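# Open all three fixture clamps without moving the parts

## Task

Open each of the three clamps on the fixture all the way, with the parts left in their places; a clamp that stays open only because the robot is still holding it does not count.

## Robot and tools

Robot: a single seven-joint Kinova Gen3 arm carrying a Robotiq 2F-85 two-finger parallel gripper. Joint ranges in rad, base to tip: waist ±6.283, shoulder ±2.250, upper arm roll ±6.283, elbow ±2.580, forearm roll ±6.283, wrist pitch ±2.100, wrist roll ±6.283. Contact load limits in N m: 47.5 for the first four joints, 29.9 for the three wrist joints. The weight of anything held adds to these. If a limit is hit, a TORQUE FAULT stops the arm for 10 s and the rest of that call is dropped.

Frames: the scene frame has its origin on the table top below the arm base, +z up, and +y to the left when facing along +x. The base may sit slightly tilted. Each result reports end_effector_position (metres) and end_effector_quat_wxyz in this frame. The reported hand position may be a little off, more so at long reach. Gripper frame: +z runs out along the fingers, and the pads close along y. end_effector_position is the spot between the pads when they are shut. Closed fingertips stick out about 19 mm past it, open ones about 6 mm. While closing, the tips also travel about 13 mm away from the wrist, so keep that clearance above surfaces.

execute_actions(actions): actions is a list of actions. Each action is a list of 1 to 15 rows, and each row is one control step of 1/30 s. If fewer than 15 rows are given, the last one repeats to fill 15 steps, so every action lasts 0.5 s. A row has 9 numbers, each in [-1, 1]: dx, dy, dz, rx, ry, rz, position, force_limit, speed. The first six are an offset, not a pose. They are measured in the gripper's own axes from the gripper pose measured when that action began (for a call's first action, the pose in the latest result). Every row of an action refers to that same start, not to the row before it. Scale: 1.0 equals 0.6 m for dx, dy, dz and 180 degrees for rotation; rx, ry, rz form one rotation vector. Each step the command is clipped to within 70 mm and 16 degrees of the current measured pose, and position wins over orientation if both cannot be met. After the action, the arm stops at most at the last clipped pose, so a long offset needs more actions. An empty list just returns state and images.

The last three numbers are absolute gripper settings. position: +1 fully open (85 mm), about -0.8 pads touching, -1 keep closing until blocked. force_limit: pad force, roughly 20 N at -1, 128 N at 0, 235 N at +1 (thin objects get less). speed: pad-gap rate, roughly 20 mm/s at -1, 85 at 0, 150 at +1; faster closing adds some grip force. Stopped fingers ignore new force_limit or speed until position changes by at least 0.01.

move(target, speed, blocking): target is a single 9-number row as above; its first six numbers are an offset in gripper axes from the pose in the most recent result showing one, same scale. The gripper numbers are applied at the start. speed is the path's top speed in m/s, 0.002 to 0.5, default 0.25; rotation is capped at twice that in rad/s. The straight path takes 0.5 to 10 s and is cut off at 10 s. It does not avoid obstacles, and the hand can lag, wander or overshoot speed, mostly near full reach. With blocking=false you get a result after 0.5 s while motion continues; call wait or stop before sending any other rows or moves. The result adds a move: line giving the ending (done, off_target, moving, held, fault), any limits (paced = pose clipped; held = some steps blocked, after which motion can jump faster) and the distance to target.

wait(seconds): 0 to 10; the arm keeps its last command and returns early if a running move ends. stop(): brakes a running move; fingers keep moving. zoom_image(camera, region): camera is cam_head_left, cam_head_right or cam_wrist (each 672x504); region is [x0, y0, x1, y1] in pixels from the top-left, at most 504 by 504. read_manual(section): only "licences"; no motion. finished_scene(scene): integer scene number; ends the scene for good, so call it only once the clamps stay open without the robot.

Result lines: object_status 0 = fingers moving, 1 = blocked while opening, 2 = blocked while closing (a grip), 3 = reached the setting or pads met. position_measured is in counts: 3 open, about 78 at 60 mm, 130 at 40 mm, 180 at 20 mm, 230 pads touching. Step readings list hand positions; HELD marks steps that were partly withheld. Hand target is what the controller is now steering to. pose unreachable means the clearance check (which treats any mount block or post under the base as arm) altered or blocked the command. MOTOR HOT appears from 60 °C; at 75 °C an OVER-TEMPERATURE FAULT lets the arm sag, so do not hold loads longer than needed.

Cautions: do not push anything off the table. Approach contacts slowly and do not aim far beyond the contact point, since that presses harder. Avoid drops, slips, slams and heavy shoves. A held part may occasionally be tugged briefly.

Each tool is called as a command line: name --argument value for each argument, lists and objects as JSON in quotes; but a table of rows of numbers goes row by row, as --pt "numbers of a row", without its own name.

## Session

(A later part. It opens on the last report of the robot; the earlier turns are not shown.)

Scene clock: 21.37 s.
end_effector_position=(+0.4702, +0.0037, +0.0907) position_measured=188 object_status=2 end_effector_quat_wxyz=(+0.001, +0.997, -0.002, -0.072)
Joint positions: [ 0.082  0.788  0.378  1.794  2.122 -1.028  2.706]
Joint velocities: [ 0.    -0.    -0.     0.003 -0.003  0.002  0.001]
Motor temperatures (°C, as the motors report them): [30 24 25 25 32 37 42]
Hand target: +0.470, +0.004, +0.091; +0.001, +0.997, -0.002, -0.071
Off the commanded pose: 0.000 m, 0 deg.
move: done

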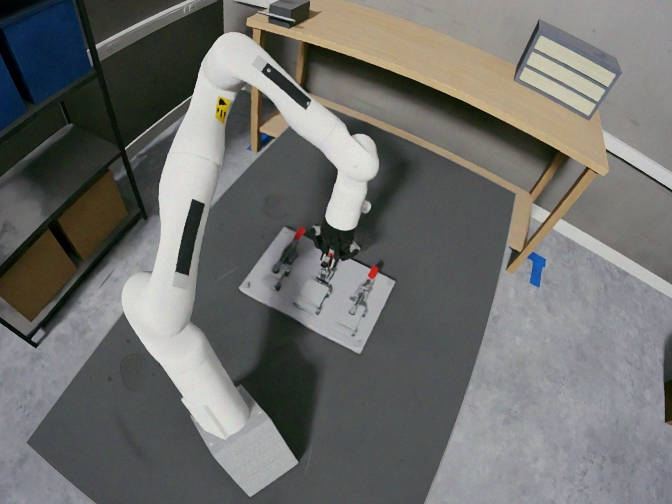

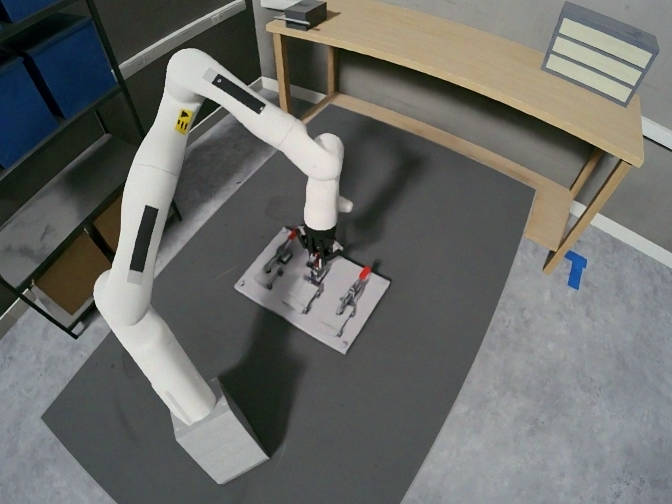

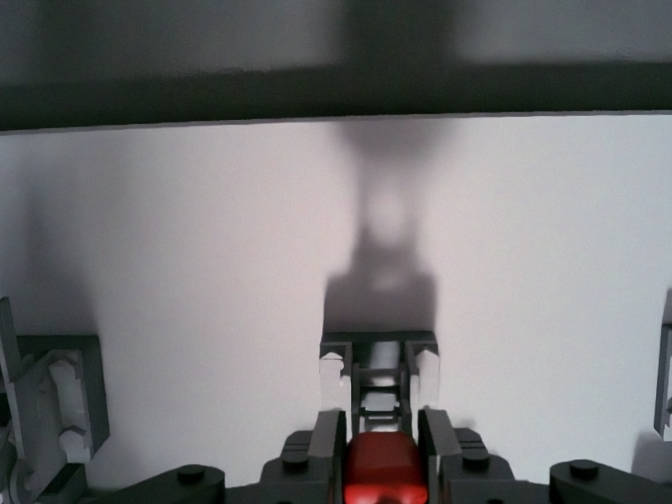

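Still moving freely; continue.

move --target '[-0.0173,0,0.0053,0,0.067,0,-1,-0.6,0]' --speed 0.08

zoom_image --camera "cam_head_right" --region '[240, 190, 400, 310]'

Scene clock: 23.07 s.
end_effector_position=(+0.4672, +0.0037, +0.0904) position_measured=188 object_status=2 end_effector_quat_wxyz=(+0.002, +0.999, +0.001, +0.040)
Joint positions: [ 0.177  0.723  0.274  2.03   1.798 -0.835  3.072]
Joint velocities: [-0.001  0.001  0.003  0.001 -0.004 -0.003  0.002]
Motor temperatures (°C, as the motors report them): [30 24 25 25 32 37 42]
Hand target: +0.460, +0.004, +0.089; +0.001, +0.999, -0.002, +0.034
Off the commanded pose: 0.008 m, 1 deg.
move: off_target

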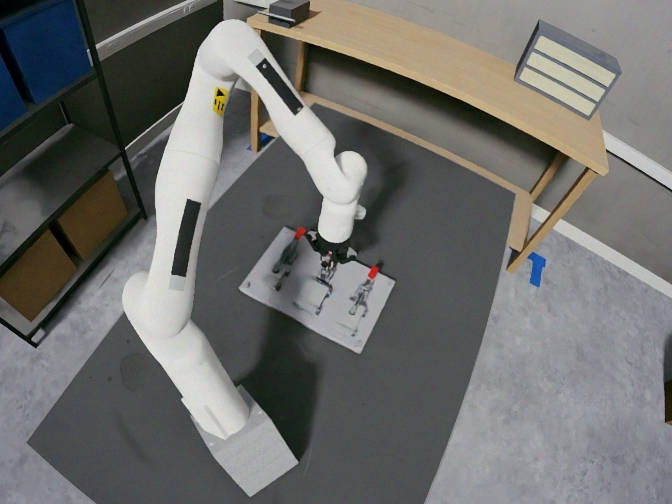

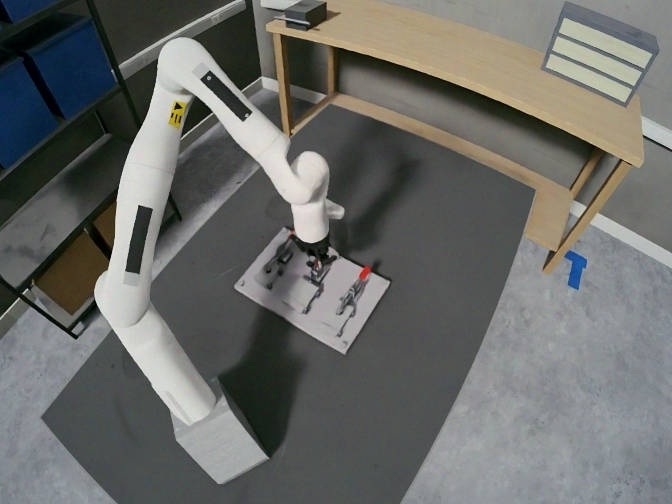

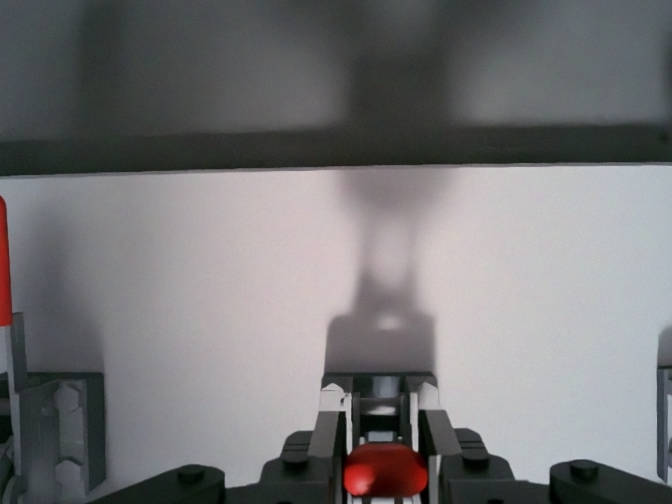

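Region (240, 190, 400, 310) of cam_head_right's 672x504 image, scaled by 3.150, with more detail than that image has; it fills the top 378 rows of this view, and the rest is white.

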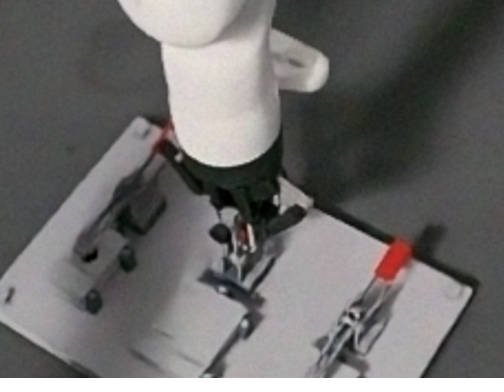

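move --target '[0,0,0,0,0,0,0.3,-0.3,0.5]'

move --target '[0,0,-0.1,0,0,0,0.3,-0.3,0.5]' --speed 0.2

Scene clock: 23.90 s.
end_effector_position=(+0.4672, +0.0037, +0.0905) position_measured=91 object_status=0 end_effector_quat_wxyz=(+0.002, +0.999, +0.001, +0.040)
Joint positions: [ 0.177  0.723  0.274  2.03   1.798 -0.836  3.072]
Joint velocities: [ 0.    -0.     0.    -0.     0.001  0.     0.   ]
Motor temperatures (°C, as the motors report them): [30 24 25 25 32 37 42]
Hand target: +0.467, +0.004, +0.090; +0.002, +0.999, +0.001, +0.040
Off the commanded pose: 0.000 m, 0 deg.
move: done

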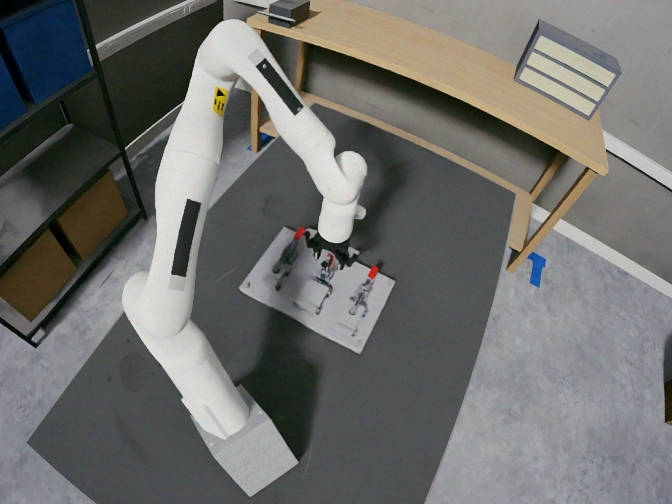

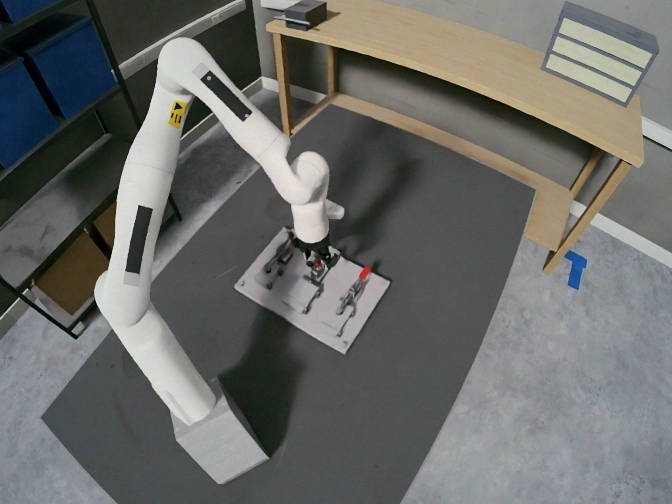

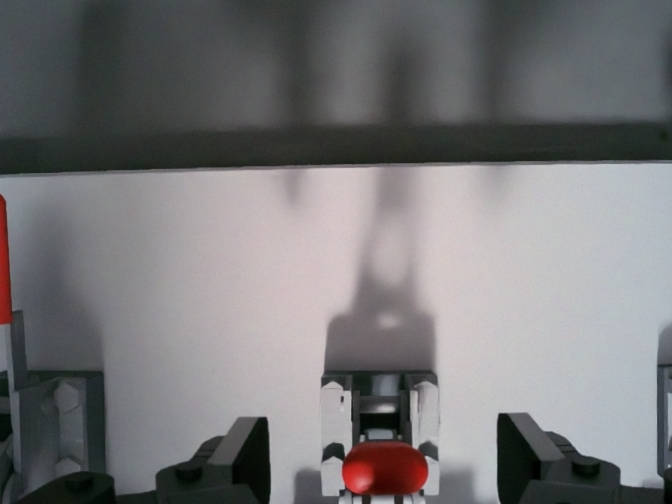

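Scene clock: 24.67 s.
end_effector_position=(+0.4622, +0.0040, +0.1499) position_measured=91 object_status=3 end_effector_quat_wxyz=(+0.002, +0.999, +0.001, +0.040)
Joint positions: [ 0.213  0.613  0.347  2.021  1.959 -0.932  2.966]
Joint velocities: [ 0.    -0.006  0.001 -0.    -0.001 -0.     0.002]
Motor temperatures (°C, as the motors report them): [30 24 25 25 32 37 42]
Hand target: +0.462, +0.004, +0.150; +0.002, +0.999, +0.001, +0.040
Off the commanded pose: 0.000 m, 0 deg.
move: done

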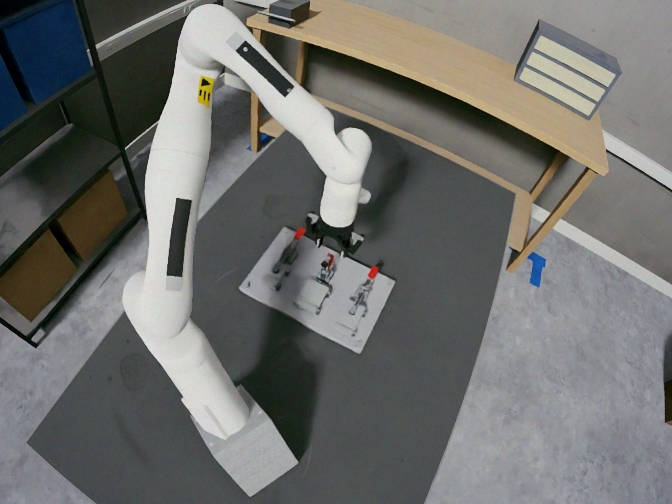

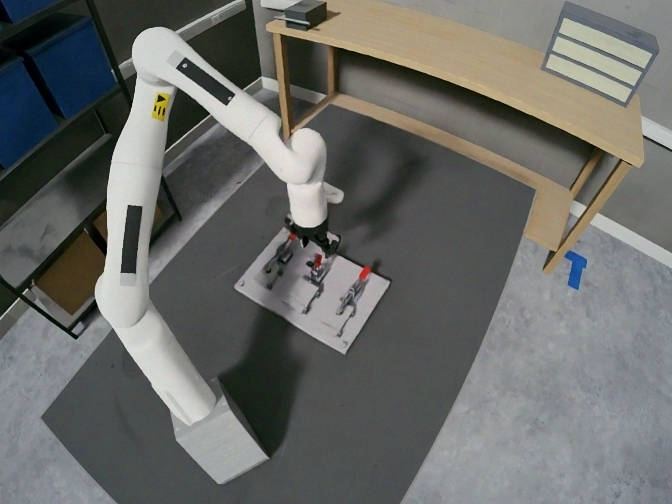

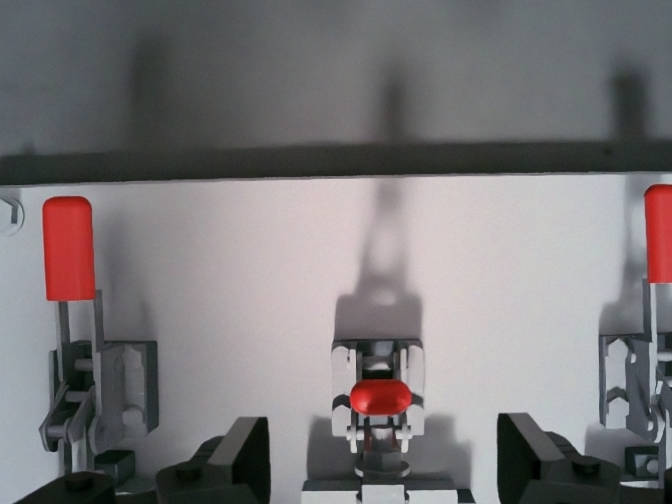

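move --target '[0.151,0.183,0.096,0,-0.2756,0,0.3,-0.3,0.5]' --speed 0.3

Scene clock: 27.27 s.
end_effector_position=(+0.5575, -0.1056, +0.1010) position_measured=91 object_status=3 end_effector_quat_wxyz=(+0.019, +0.937, +0.007, -0.348)
Joint positions: [ 0.289  1.525  0.397  0.112  2.455 -2.1    2.023]
Joint velocities: [ 0.003  0.004 -0.036 -0.003  0.034 -0.    -0.003]
Motor temperatures (°C, as the motors report them): [30 24 25 25 32 37 42]
Hand target: +0.557, -0.106, +0.101; +0.019, +0.937, +0.007, -0.348
Off the commanded pose: 0.001 m, 5 deg.
joint sent to its limit — the command would take joint 6 (wrist pitch) past its lower limit, so that joint was sent only as far as its limit.
move: off_target

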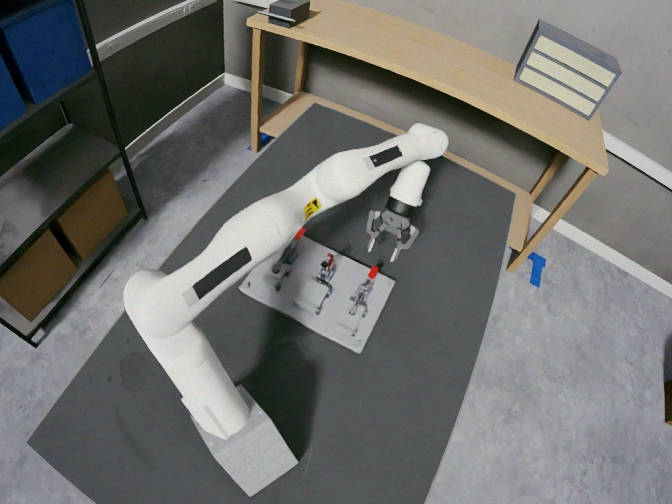

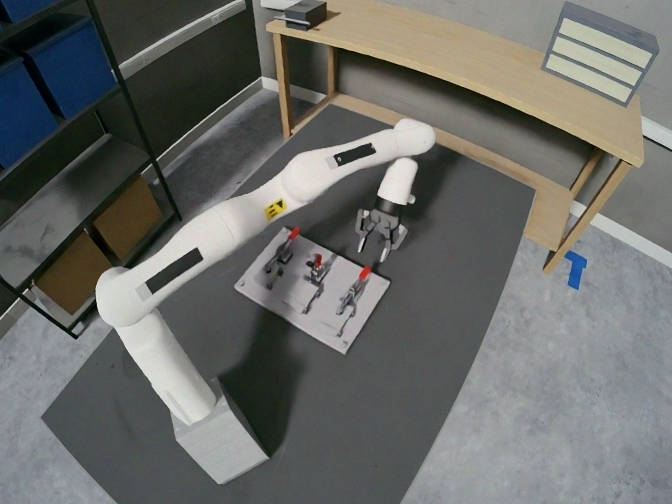

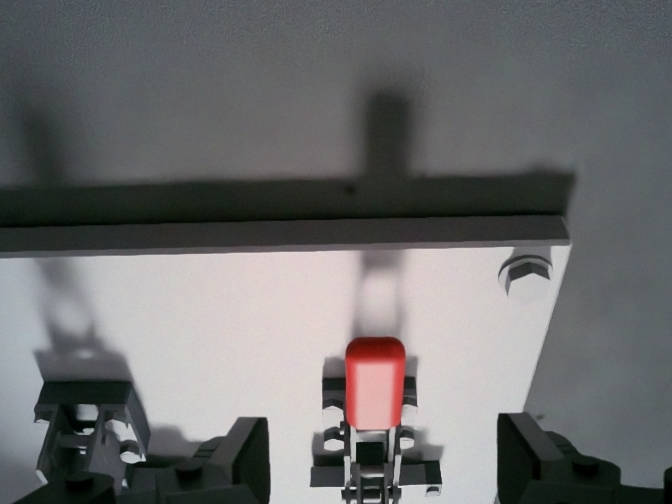

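move --target '[0.003,0.002,0.075,0.013,0.032,0,0.3,-0.3,0.5]' --speed 0.08

Scene clock: 28.63 s.
end_effector_position=(+0.5289, -0.1089, +0.0653) position_measured=91 object_status=3 end_effector_quat_wxyz=(-0.000, +0.954, +0.000, -0.301)
Joint positions: [ 0.216  1.339  0.39   0.711  2.466 -1.724  2.254]
Joint velocities: [-0.004 -0.014  0.     0.006 -0.001  0.001  0.002]
Motor temperatures (°C, as the motors report them): [30 24 25 25 32 37 42]
Hand target: +0.529, -0.108, +0.066; -0.000, +0.954, +0.000, -0.301
Off the commanded pose: 0.001 m, 0 deg.
move: done

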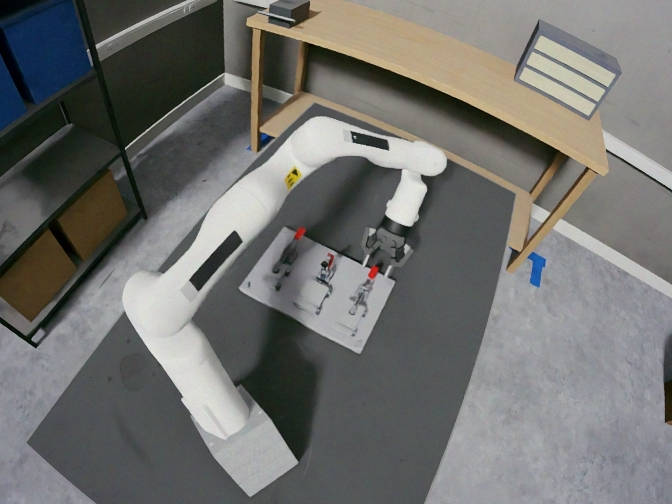

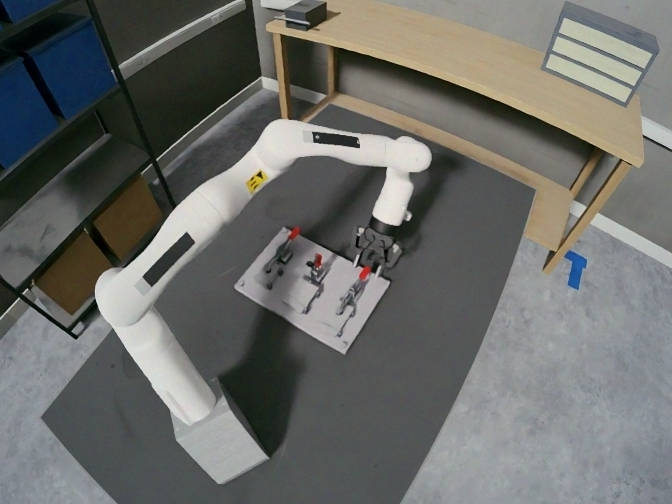

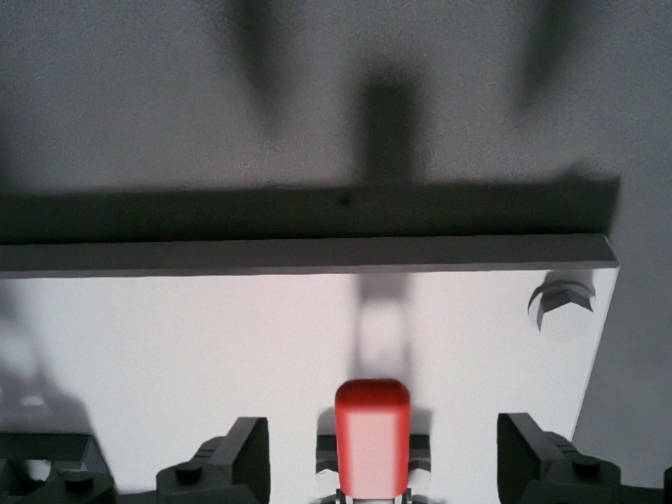

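move --target '[0.011,-0.005,0.022,0,0,0,0.3,-0.3,0.5]' --speed 0.05

move --target '[0,0,0,0,0,0,-1,-0.3,0]'

Scene clock: 29.47 s.
end_effector_position=(+0.5267, -0.1060, +0.0507) position_measured=91 object_status=3 end_effector_quat_wxyz=(-0.000, +0.954, +0.000, -0.301)
Joint positions: [ 0.2    1.349  0.386  0.725  2.46  -1.699  2.25 ]
Joint velocities: [-0.001  0.001  0.     0.    -0.     0.    -0.001]
Motor temperatures (°C, as the motors report them): [30 24 25 25 32 37 42]
Hand target: +0.527, -0.106, +0.051; -0.000, +0.954, +0.000, -0.301
Off the commanded pose: 0.000 m, 0 deg.
move: done

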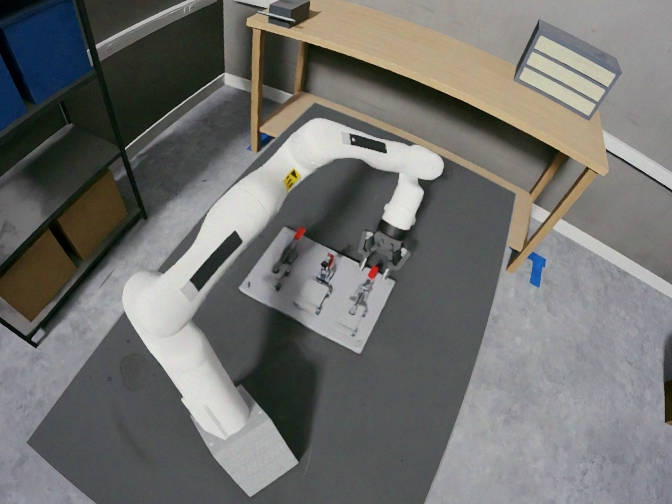

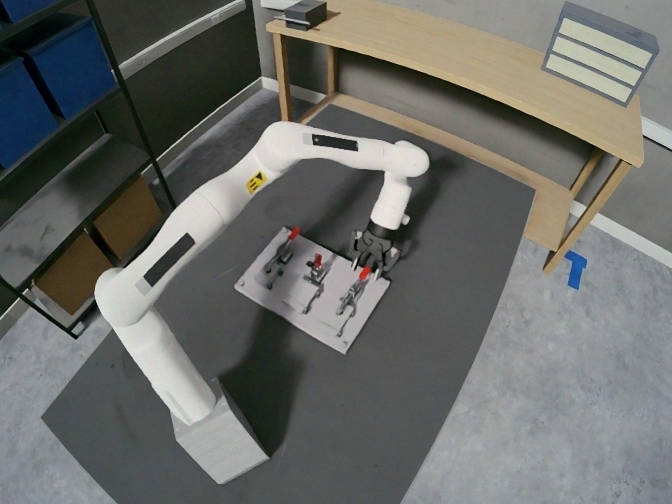

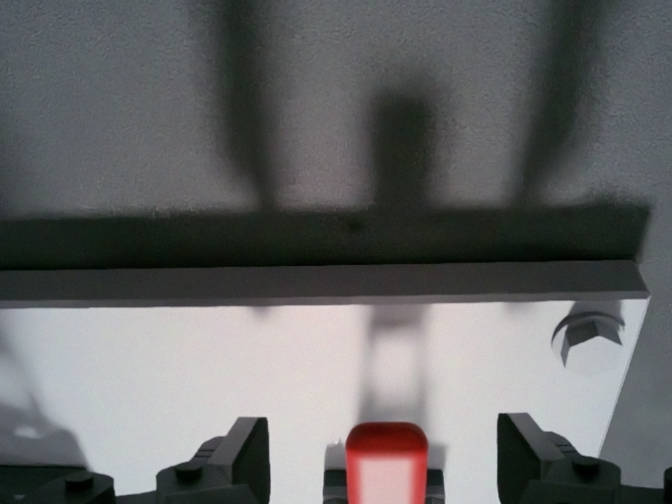

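Scene clock: 30.17 s.
end_effector_position=(+0.5268, -0.1065, +0.0509) position_measured=190 object_status=2 end_effector_quat_wxyz=(+0.000, +0.954, -0.000, -0.301)
Joint positions: [ 0.201  1.349  0.386  0.725  2.46  -1.698  2.25 ]
Joint velocities: [ 0.     0.001 -0.001 -0.     0.    -0.     0.   ]
Motor temperatures (°C, as the motors report them): [30 24 25 25 32 37 42]
Hand target: +0.527, -0.106, +0.051; -0.000, +0.954, +0.000, -0.301
Off the commanded pose: 0.001 m, 0 deg.
move: done

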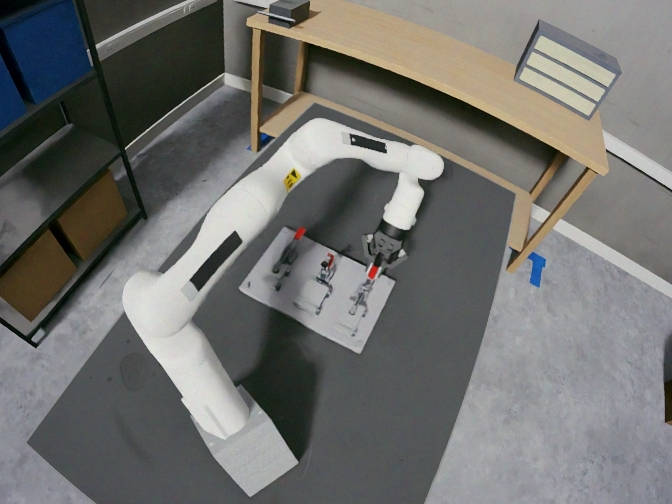

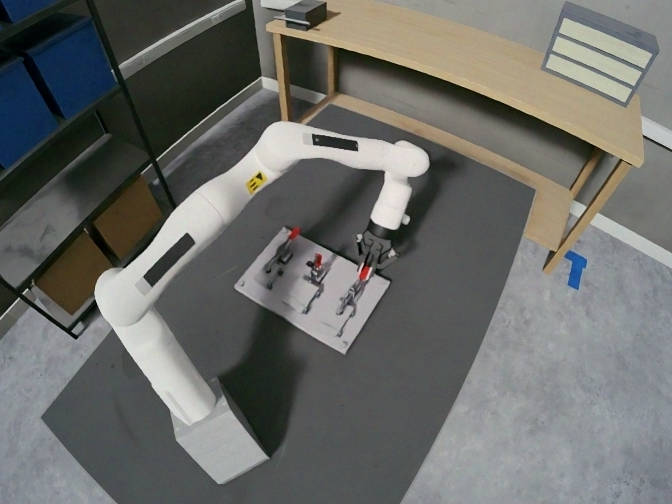

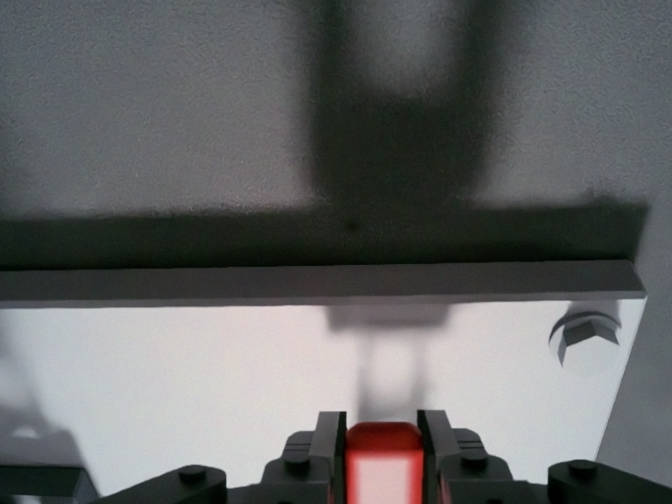

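move --target '[-0.0198,0,-0.0127,0,0.083,0,-1,-0.3,0]' --speed 0.1

Scene clock: 31.90 s.
end_effector_position=(+0.5210, -0.1065, +0.0636) position_measured=190 object_status=2 end_effector_quat_wxyz=(-0.000, +0.985, -0.000, -0.174)
Joint positions: [ 0.225  1.137  0.352  1.182  2.358 -1.337  2.466]
Joint velocities: [ 0.    -0.003  0.     0.005 -0.     0.003  0.001]
Motor temperatures (°C, as the motors report them): [30 24 25 25 32 37 42]
Hand target: +0.521, -0.106, +0.064; -0.000, +0.985, -0.000, -0.174
Off the commanded pose: 0.001 m, 0 deg.
move: done

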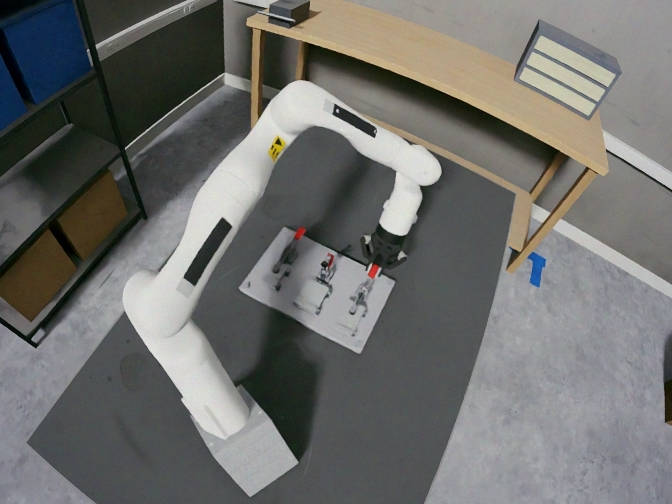

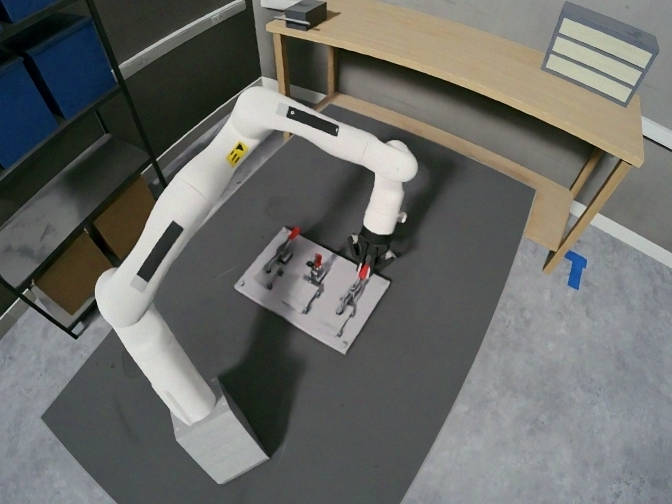

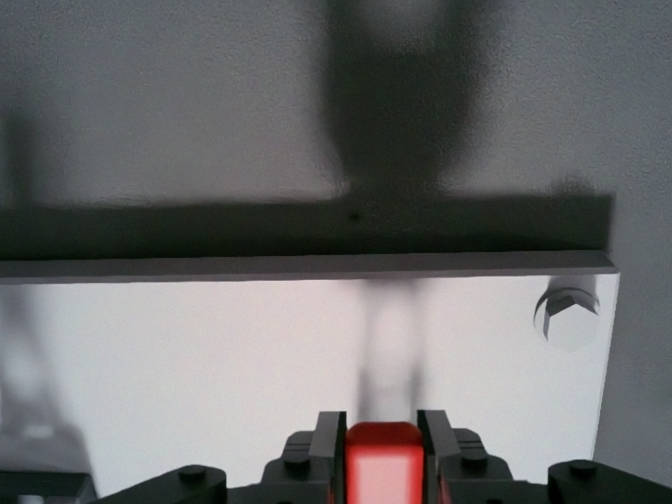

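move --target '[-0.0198,0,-0.0127,0,0.083,0,-1,-0.3,0]' --speed 0.2

move --target '[-0.0198,0,-0.0127,0,0.083,0,-1,-0.3,0]' --speed 0.2

move --target '[-0.0198,0,-0.0127,0,0.083,0,-1,-0.3,0]' --speed 0.2

move --target '[0,0,0,0,0,0,-0.2,-0.3,0.5]'

move --target '[0,0,0,0,-0.25,0,-0.2,-0.3,0.5]' --speed 0.35

move --target '[0,0,0,0,0,0,-1,-0.6,0]'

Scene clock: 33.13 s.
end_effector_position=(+0.5120, -0.1065, +0.0744) position_measured=190 object_status=2 end_effector_quat_wxyz=(-0.000, +0.999, -0.000, -0.046)
Joint positions: [ 0.31   0.992  0.267  1.534  2.168 -1.035  2.743]
Joint velocities: [ 0.002 -0.002 -0.001  0.005 -0.004  0.003  0.003]
Motor temperatures (°C, as the motors report them): [30 24 25 25 32 37 42]
Hand target: +0.512, -0.107, +0.075; -0.000, +0.999, -0.000, -0.045
Off the commanded pose: 0.001 m, 0 deg.
move: done

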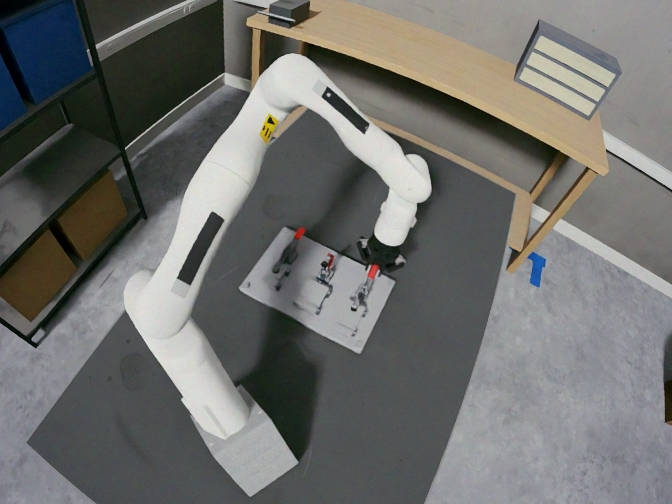

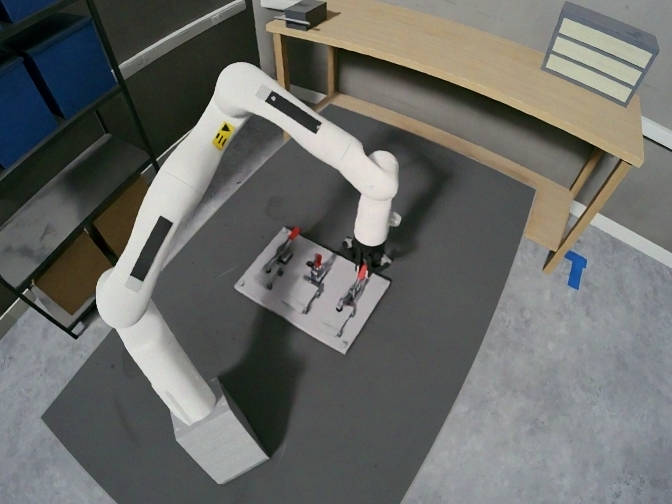

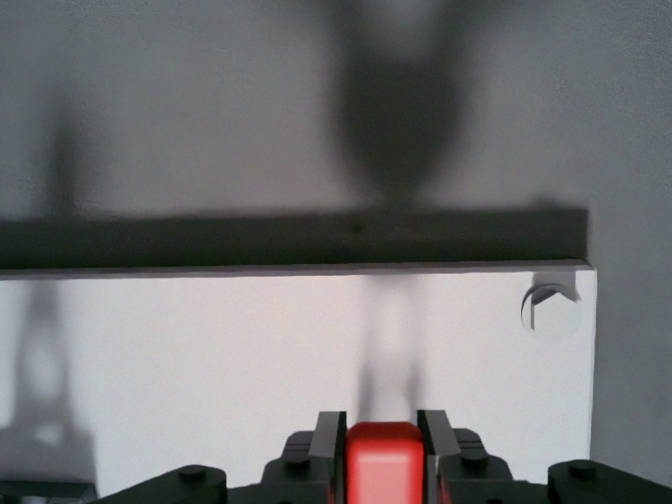

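Scene clock: 34.13 s.
end_effector_position=(+0.5005, -0.1066, +0.0828) position_measured=190 object_status=2 end_effector_quat_wxyz=(-0.000, +0.996, -0.000, +0.084)
Joint positions: [ 0.477  0.917  0.1    1.828  1.837 -0.8    3.179]
Joint velocities: [ 0.004  0.001 -0.001  0.003 -0.006 -0.003  0.003]
Motor temperatures (°C, as the motors report them): [30 24 25 25 32 37 42]
Hand target: +0.501, -0.107, +0.083; -0.000, +0.996, -0.000, +0.085
Off the commanded pose: 0.001 m, 0 deg.
move: done

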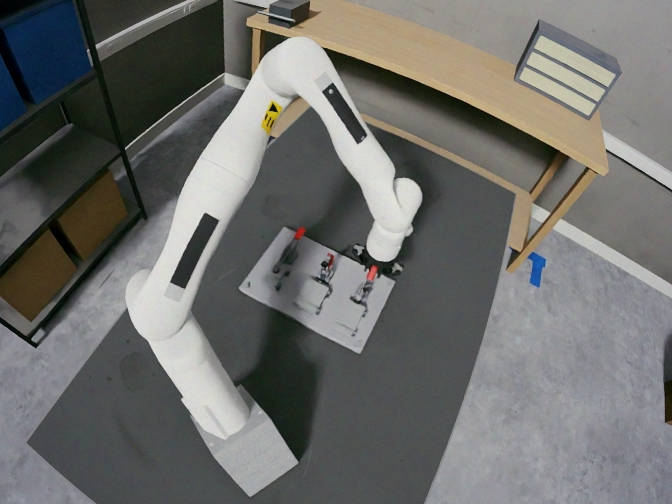

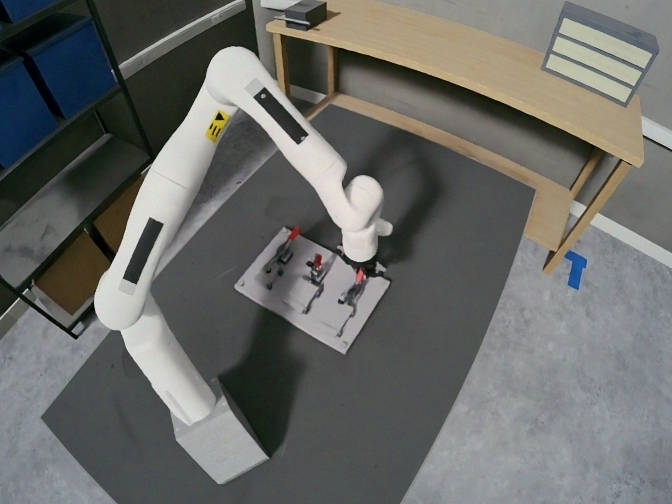

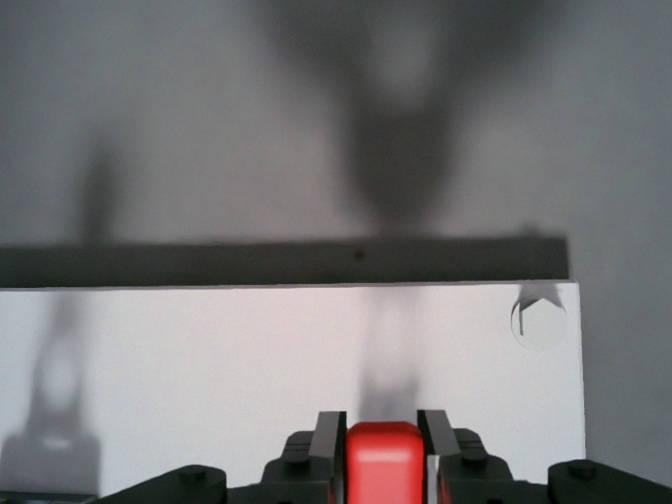

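Scene clock: 35.17 s.
end_effector_position=(+0.4872, -0.1066, +0.0880) position_measured=190 object_status=2 end_effector_quat_wxyz=(-0.000, +0.977, +0.000, +0.212)
Joint positions: [ 0.651  0.953 -0.047  2.072  1.324 -0.796  3.822]
Joint velocities: [ 0.003  0.003 -0.     0.001 -0.002 -0.005  0.   ]
Motor temperatures (°C, as the motors report them): [30 24 25 25 32 37 42]
Hand target: +0.488, -0.107, +0.088; -0.000, +0.977, +0.000, +0.213
Off the commanded pose: 0.000 m, 0 deg.
move: done

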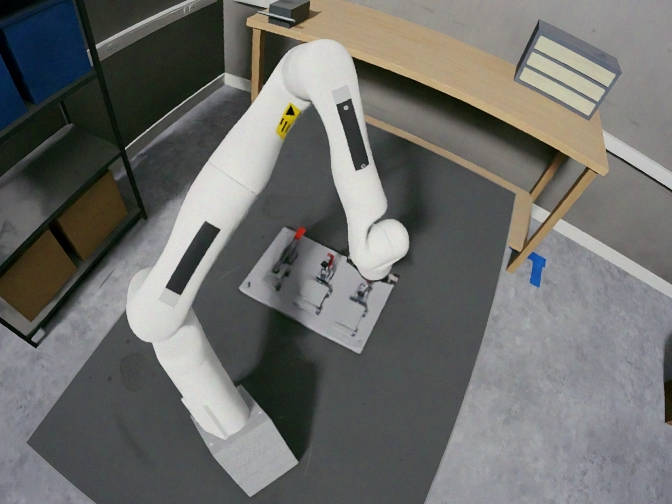

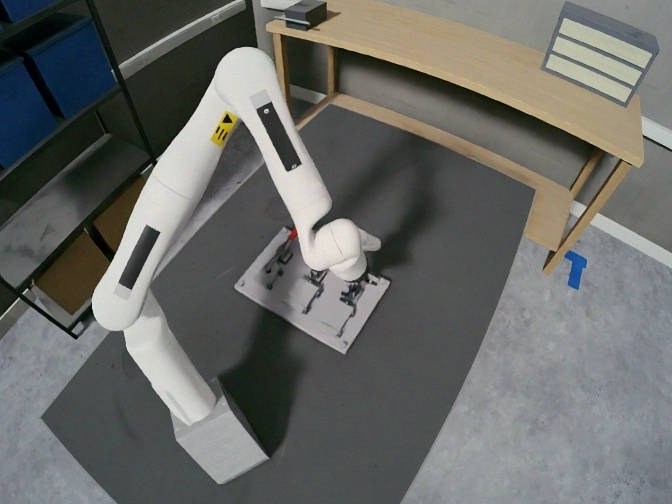

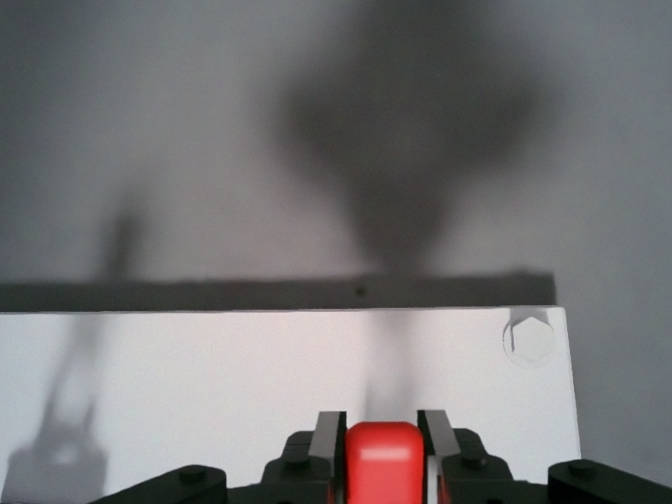

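Scene clock: 35.67 s.
end_effector_position=(+0.4872, -0.1066, +0.0880) position_measured=154 object_status=0 end_effector_quat_wxyz=(-0.000, +0.977, +0.000, +0.212)
Joint positions: [ 0.651  0.953 -0.047  2.072  1.324 -0.797  3.822]
Joint velocities: [ 0.  0.  0. -0.  0. -0. -0.]
Motor temperatures (°C, as the motors report them): [30 24 25 25 32 37 42]
Hand target: +0.487, -0.107, +0.088; -0.000, +0.977, +0.000, +0.212
Off the commanded pose: 0.000 m, 0 deg.
move: done

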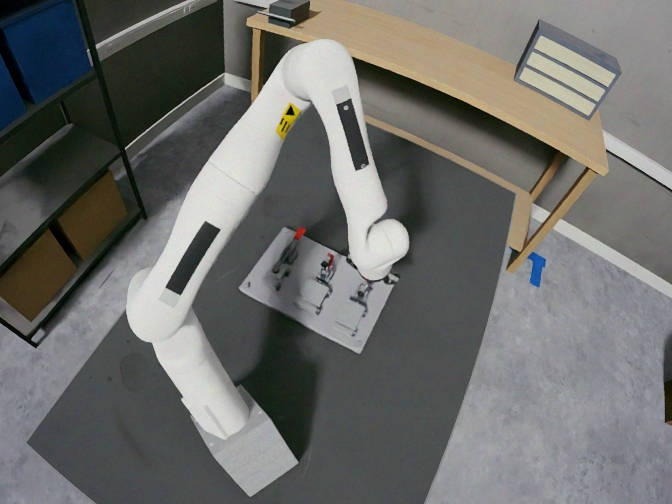

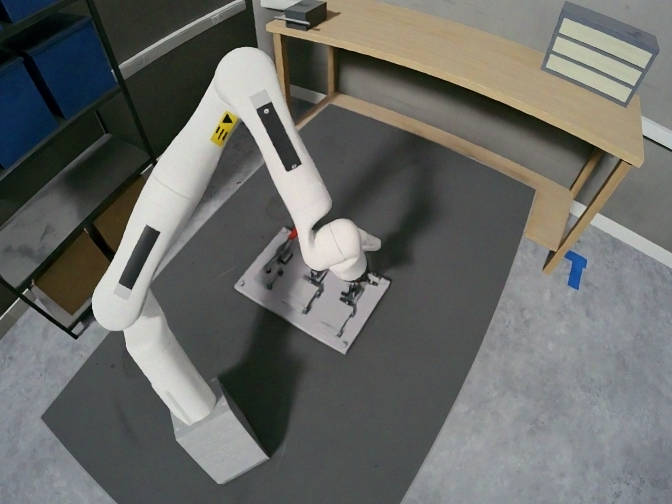

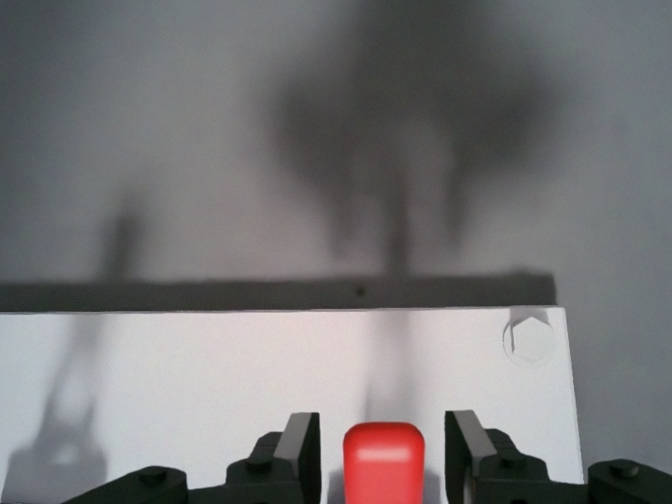

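Scene clock: 37.30 s.
end_effector_position=(+0.4876, -0.1062, +0.0884) position_measured=154 object_status=3 end_effector_quat_wxyz=(+0.000, +0.984, -0.000, -0.177)
Joint positions: [ 0.262  1.059  0.322  1.322  2.407 -1.287  2.524]
Joint velocities: [-0.001  0.012 -0.002 -0.003  0.002  0.    -0.003]
Motor temperatures (°C, as the motors report them): [30 24 25 25 32 37 42]
Hand target: +0.487, -0.106, +0.088; -0.000, +0.984, -0.000, -0.178
Off the commanded pose: 0.001 m, 0 deg.
move: done

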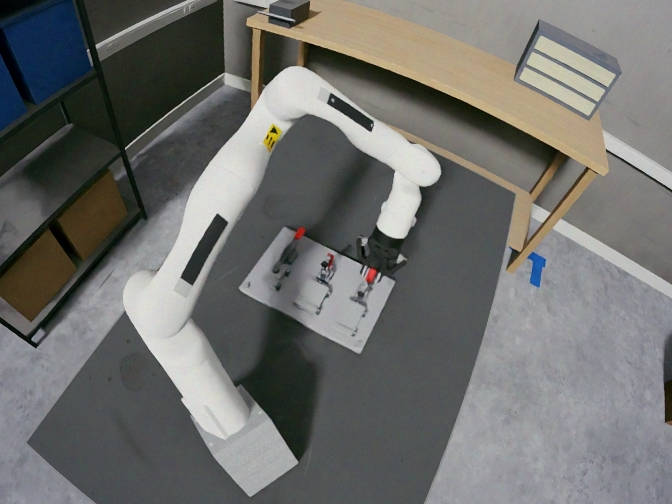

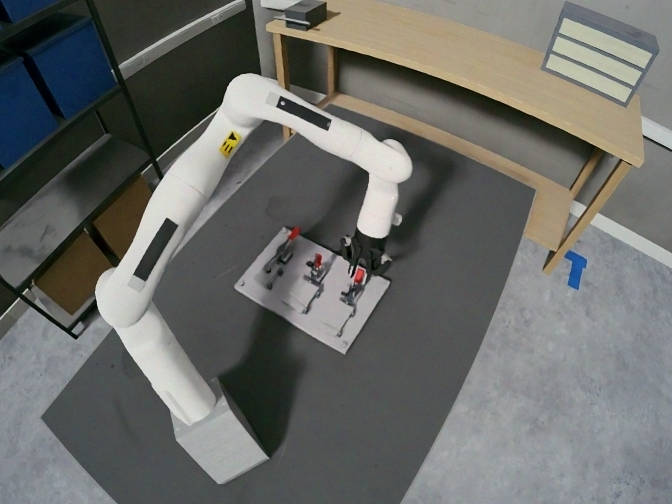

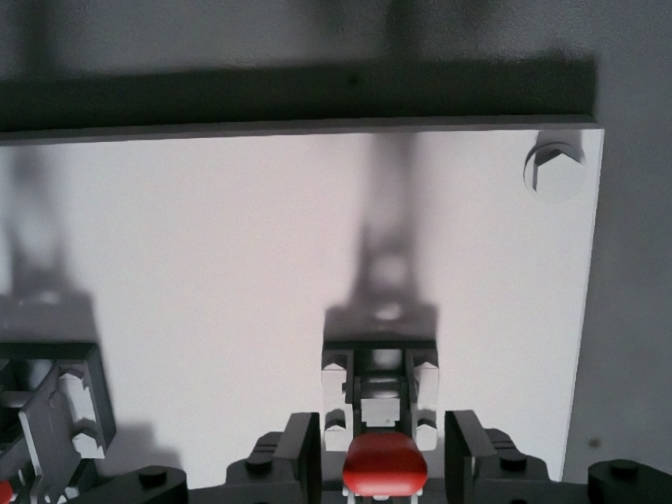

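Scene clock: 37.80 s.
end_effector_position=(+0.4877, -0.1064, +0.0885) position_measured=188 object_status=2 end_effector_quat_wxyz=(+0.000, +0.984, -0.000, -0.177)
Joint positions: [ 0.262  1.059  0.322  1.322  2.407 -1.287  2.524]
Joint velocities: [ 0.    -0.    -0.    -0.    -0.001  0.     0.   ]
Motor temperatures (°C, as the motors report them): [30 24 25 25 32 37 42]
Hand target: +0.488, -0.106, +0.088; +0.000, +0.984, -0.000, -0.177
Off the commanded pose: 0.000 m, 0 deg.
move: done

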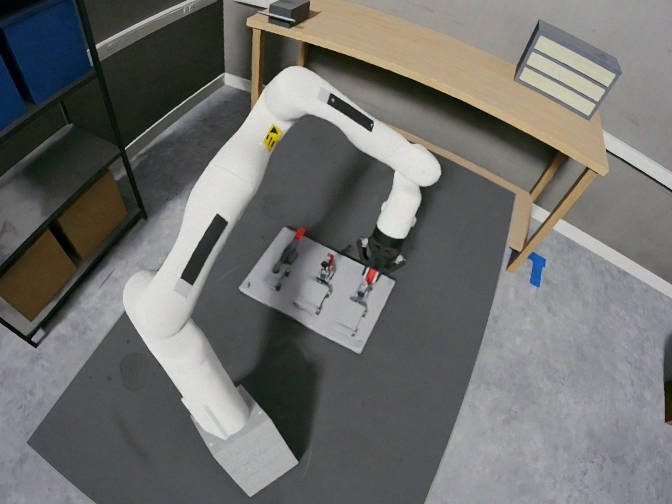

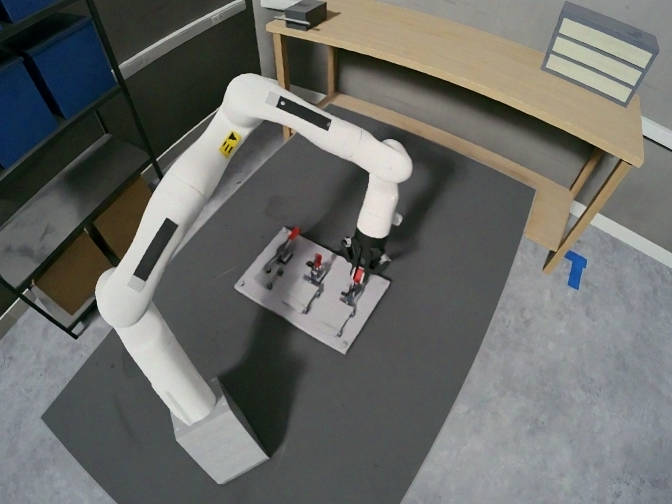

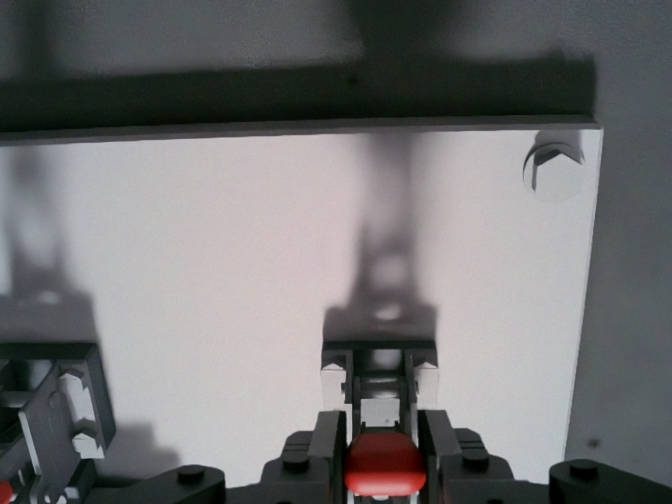

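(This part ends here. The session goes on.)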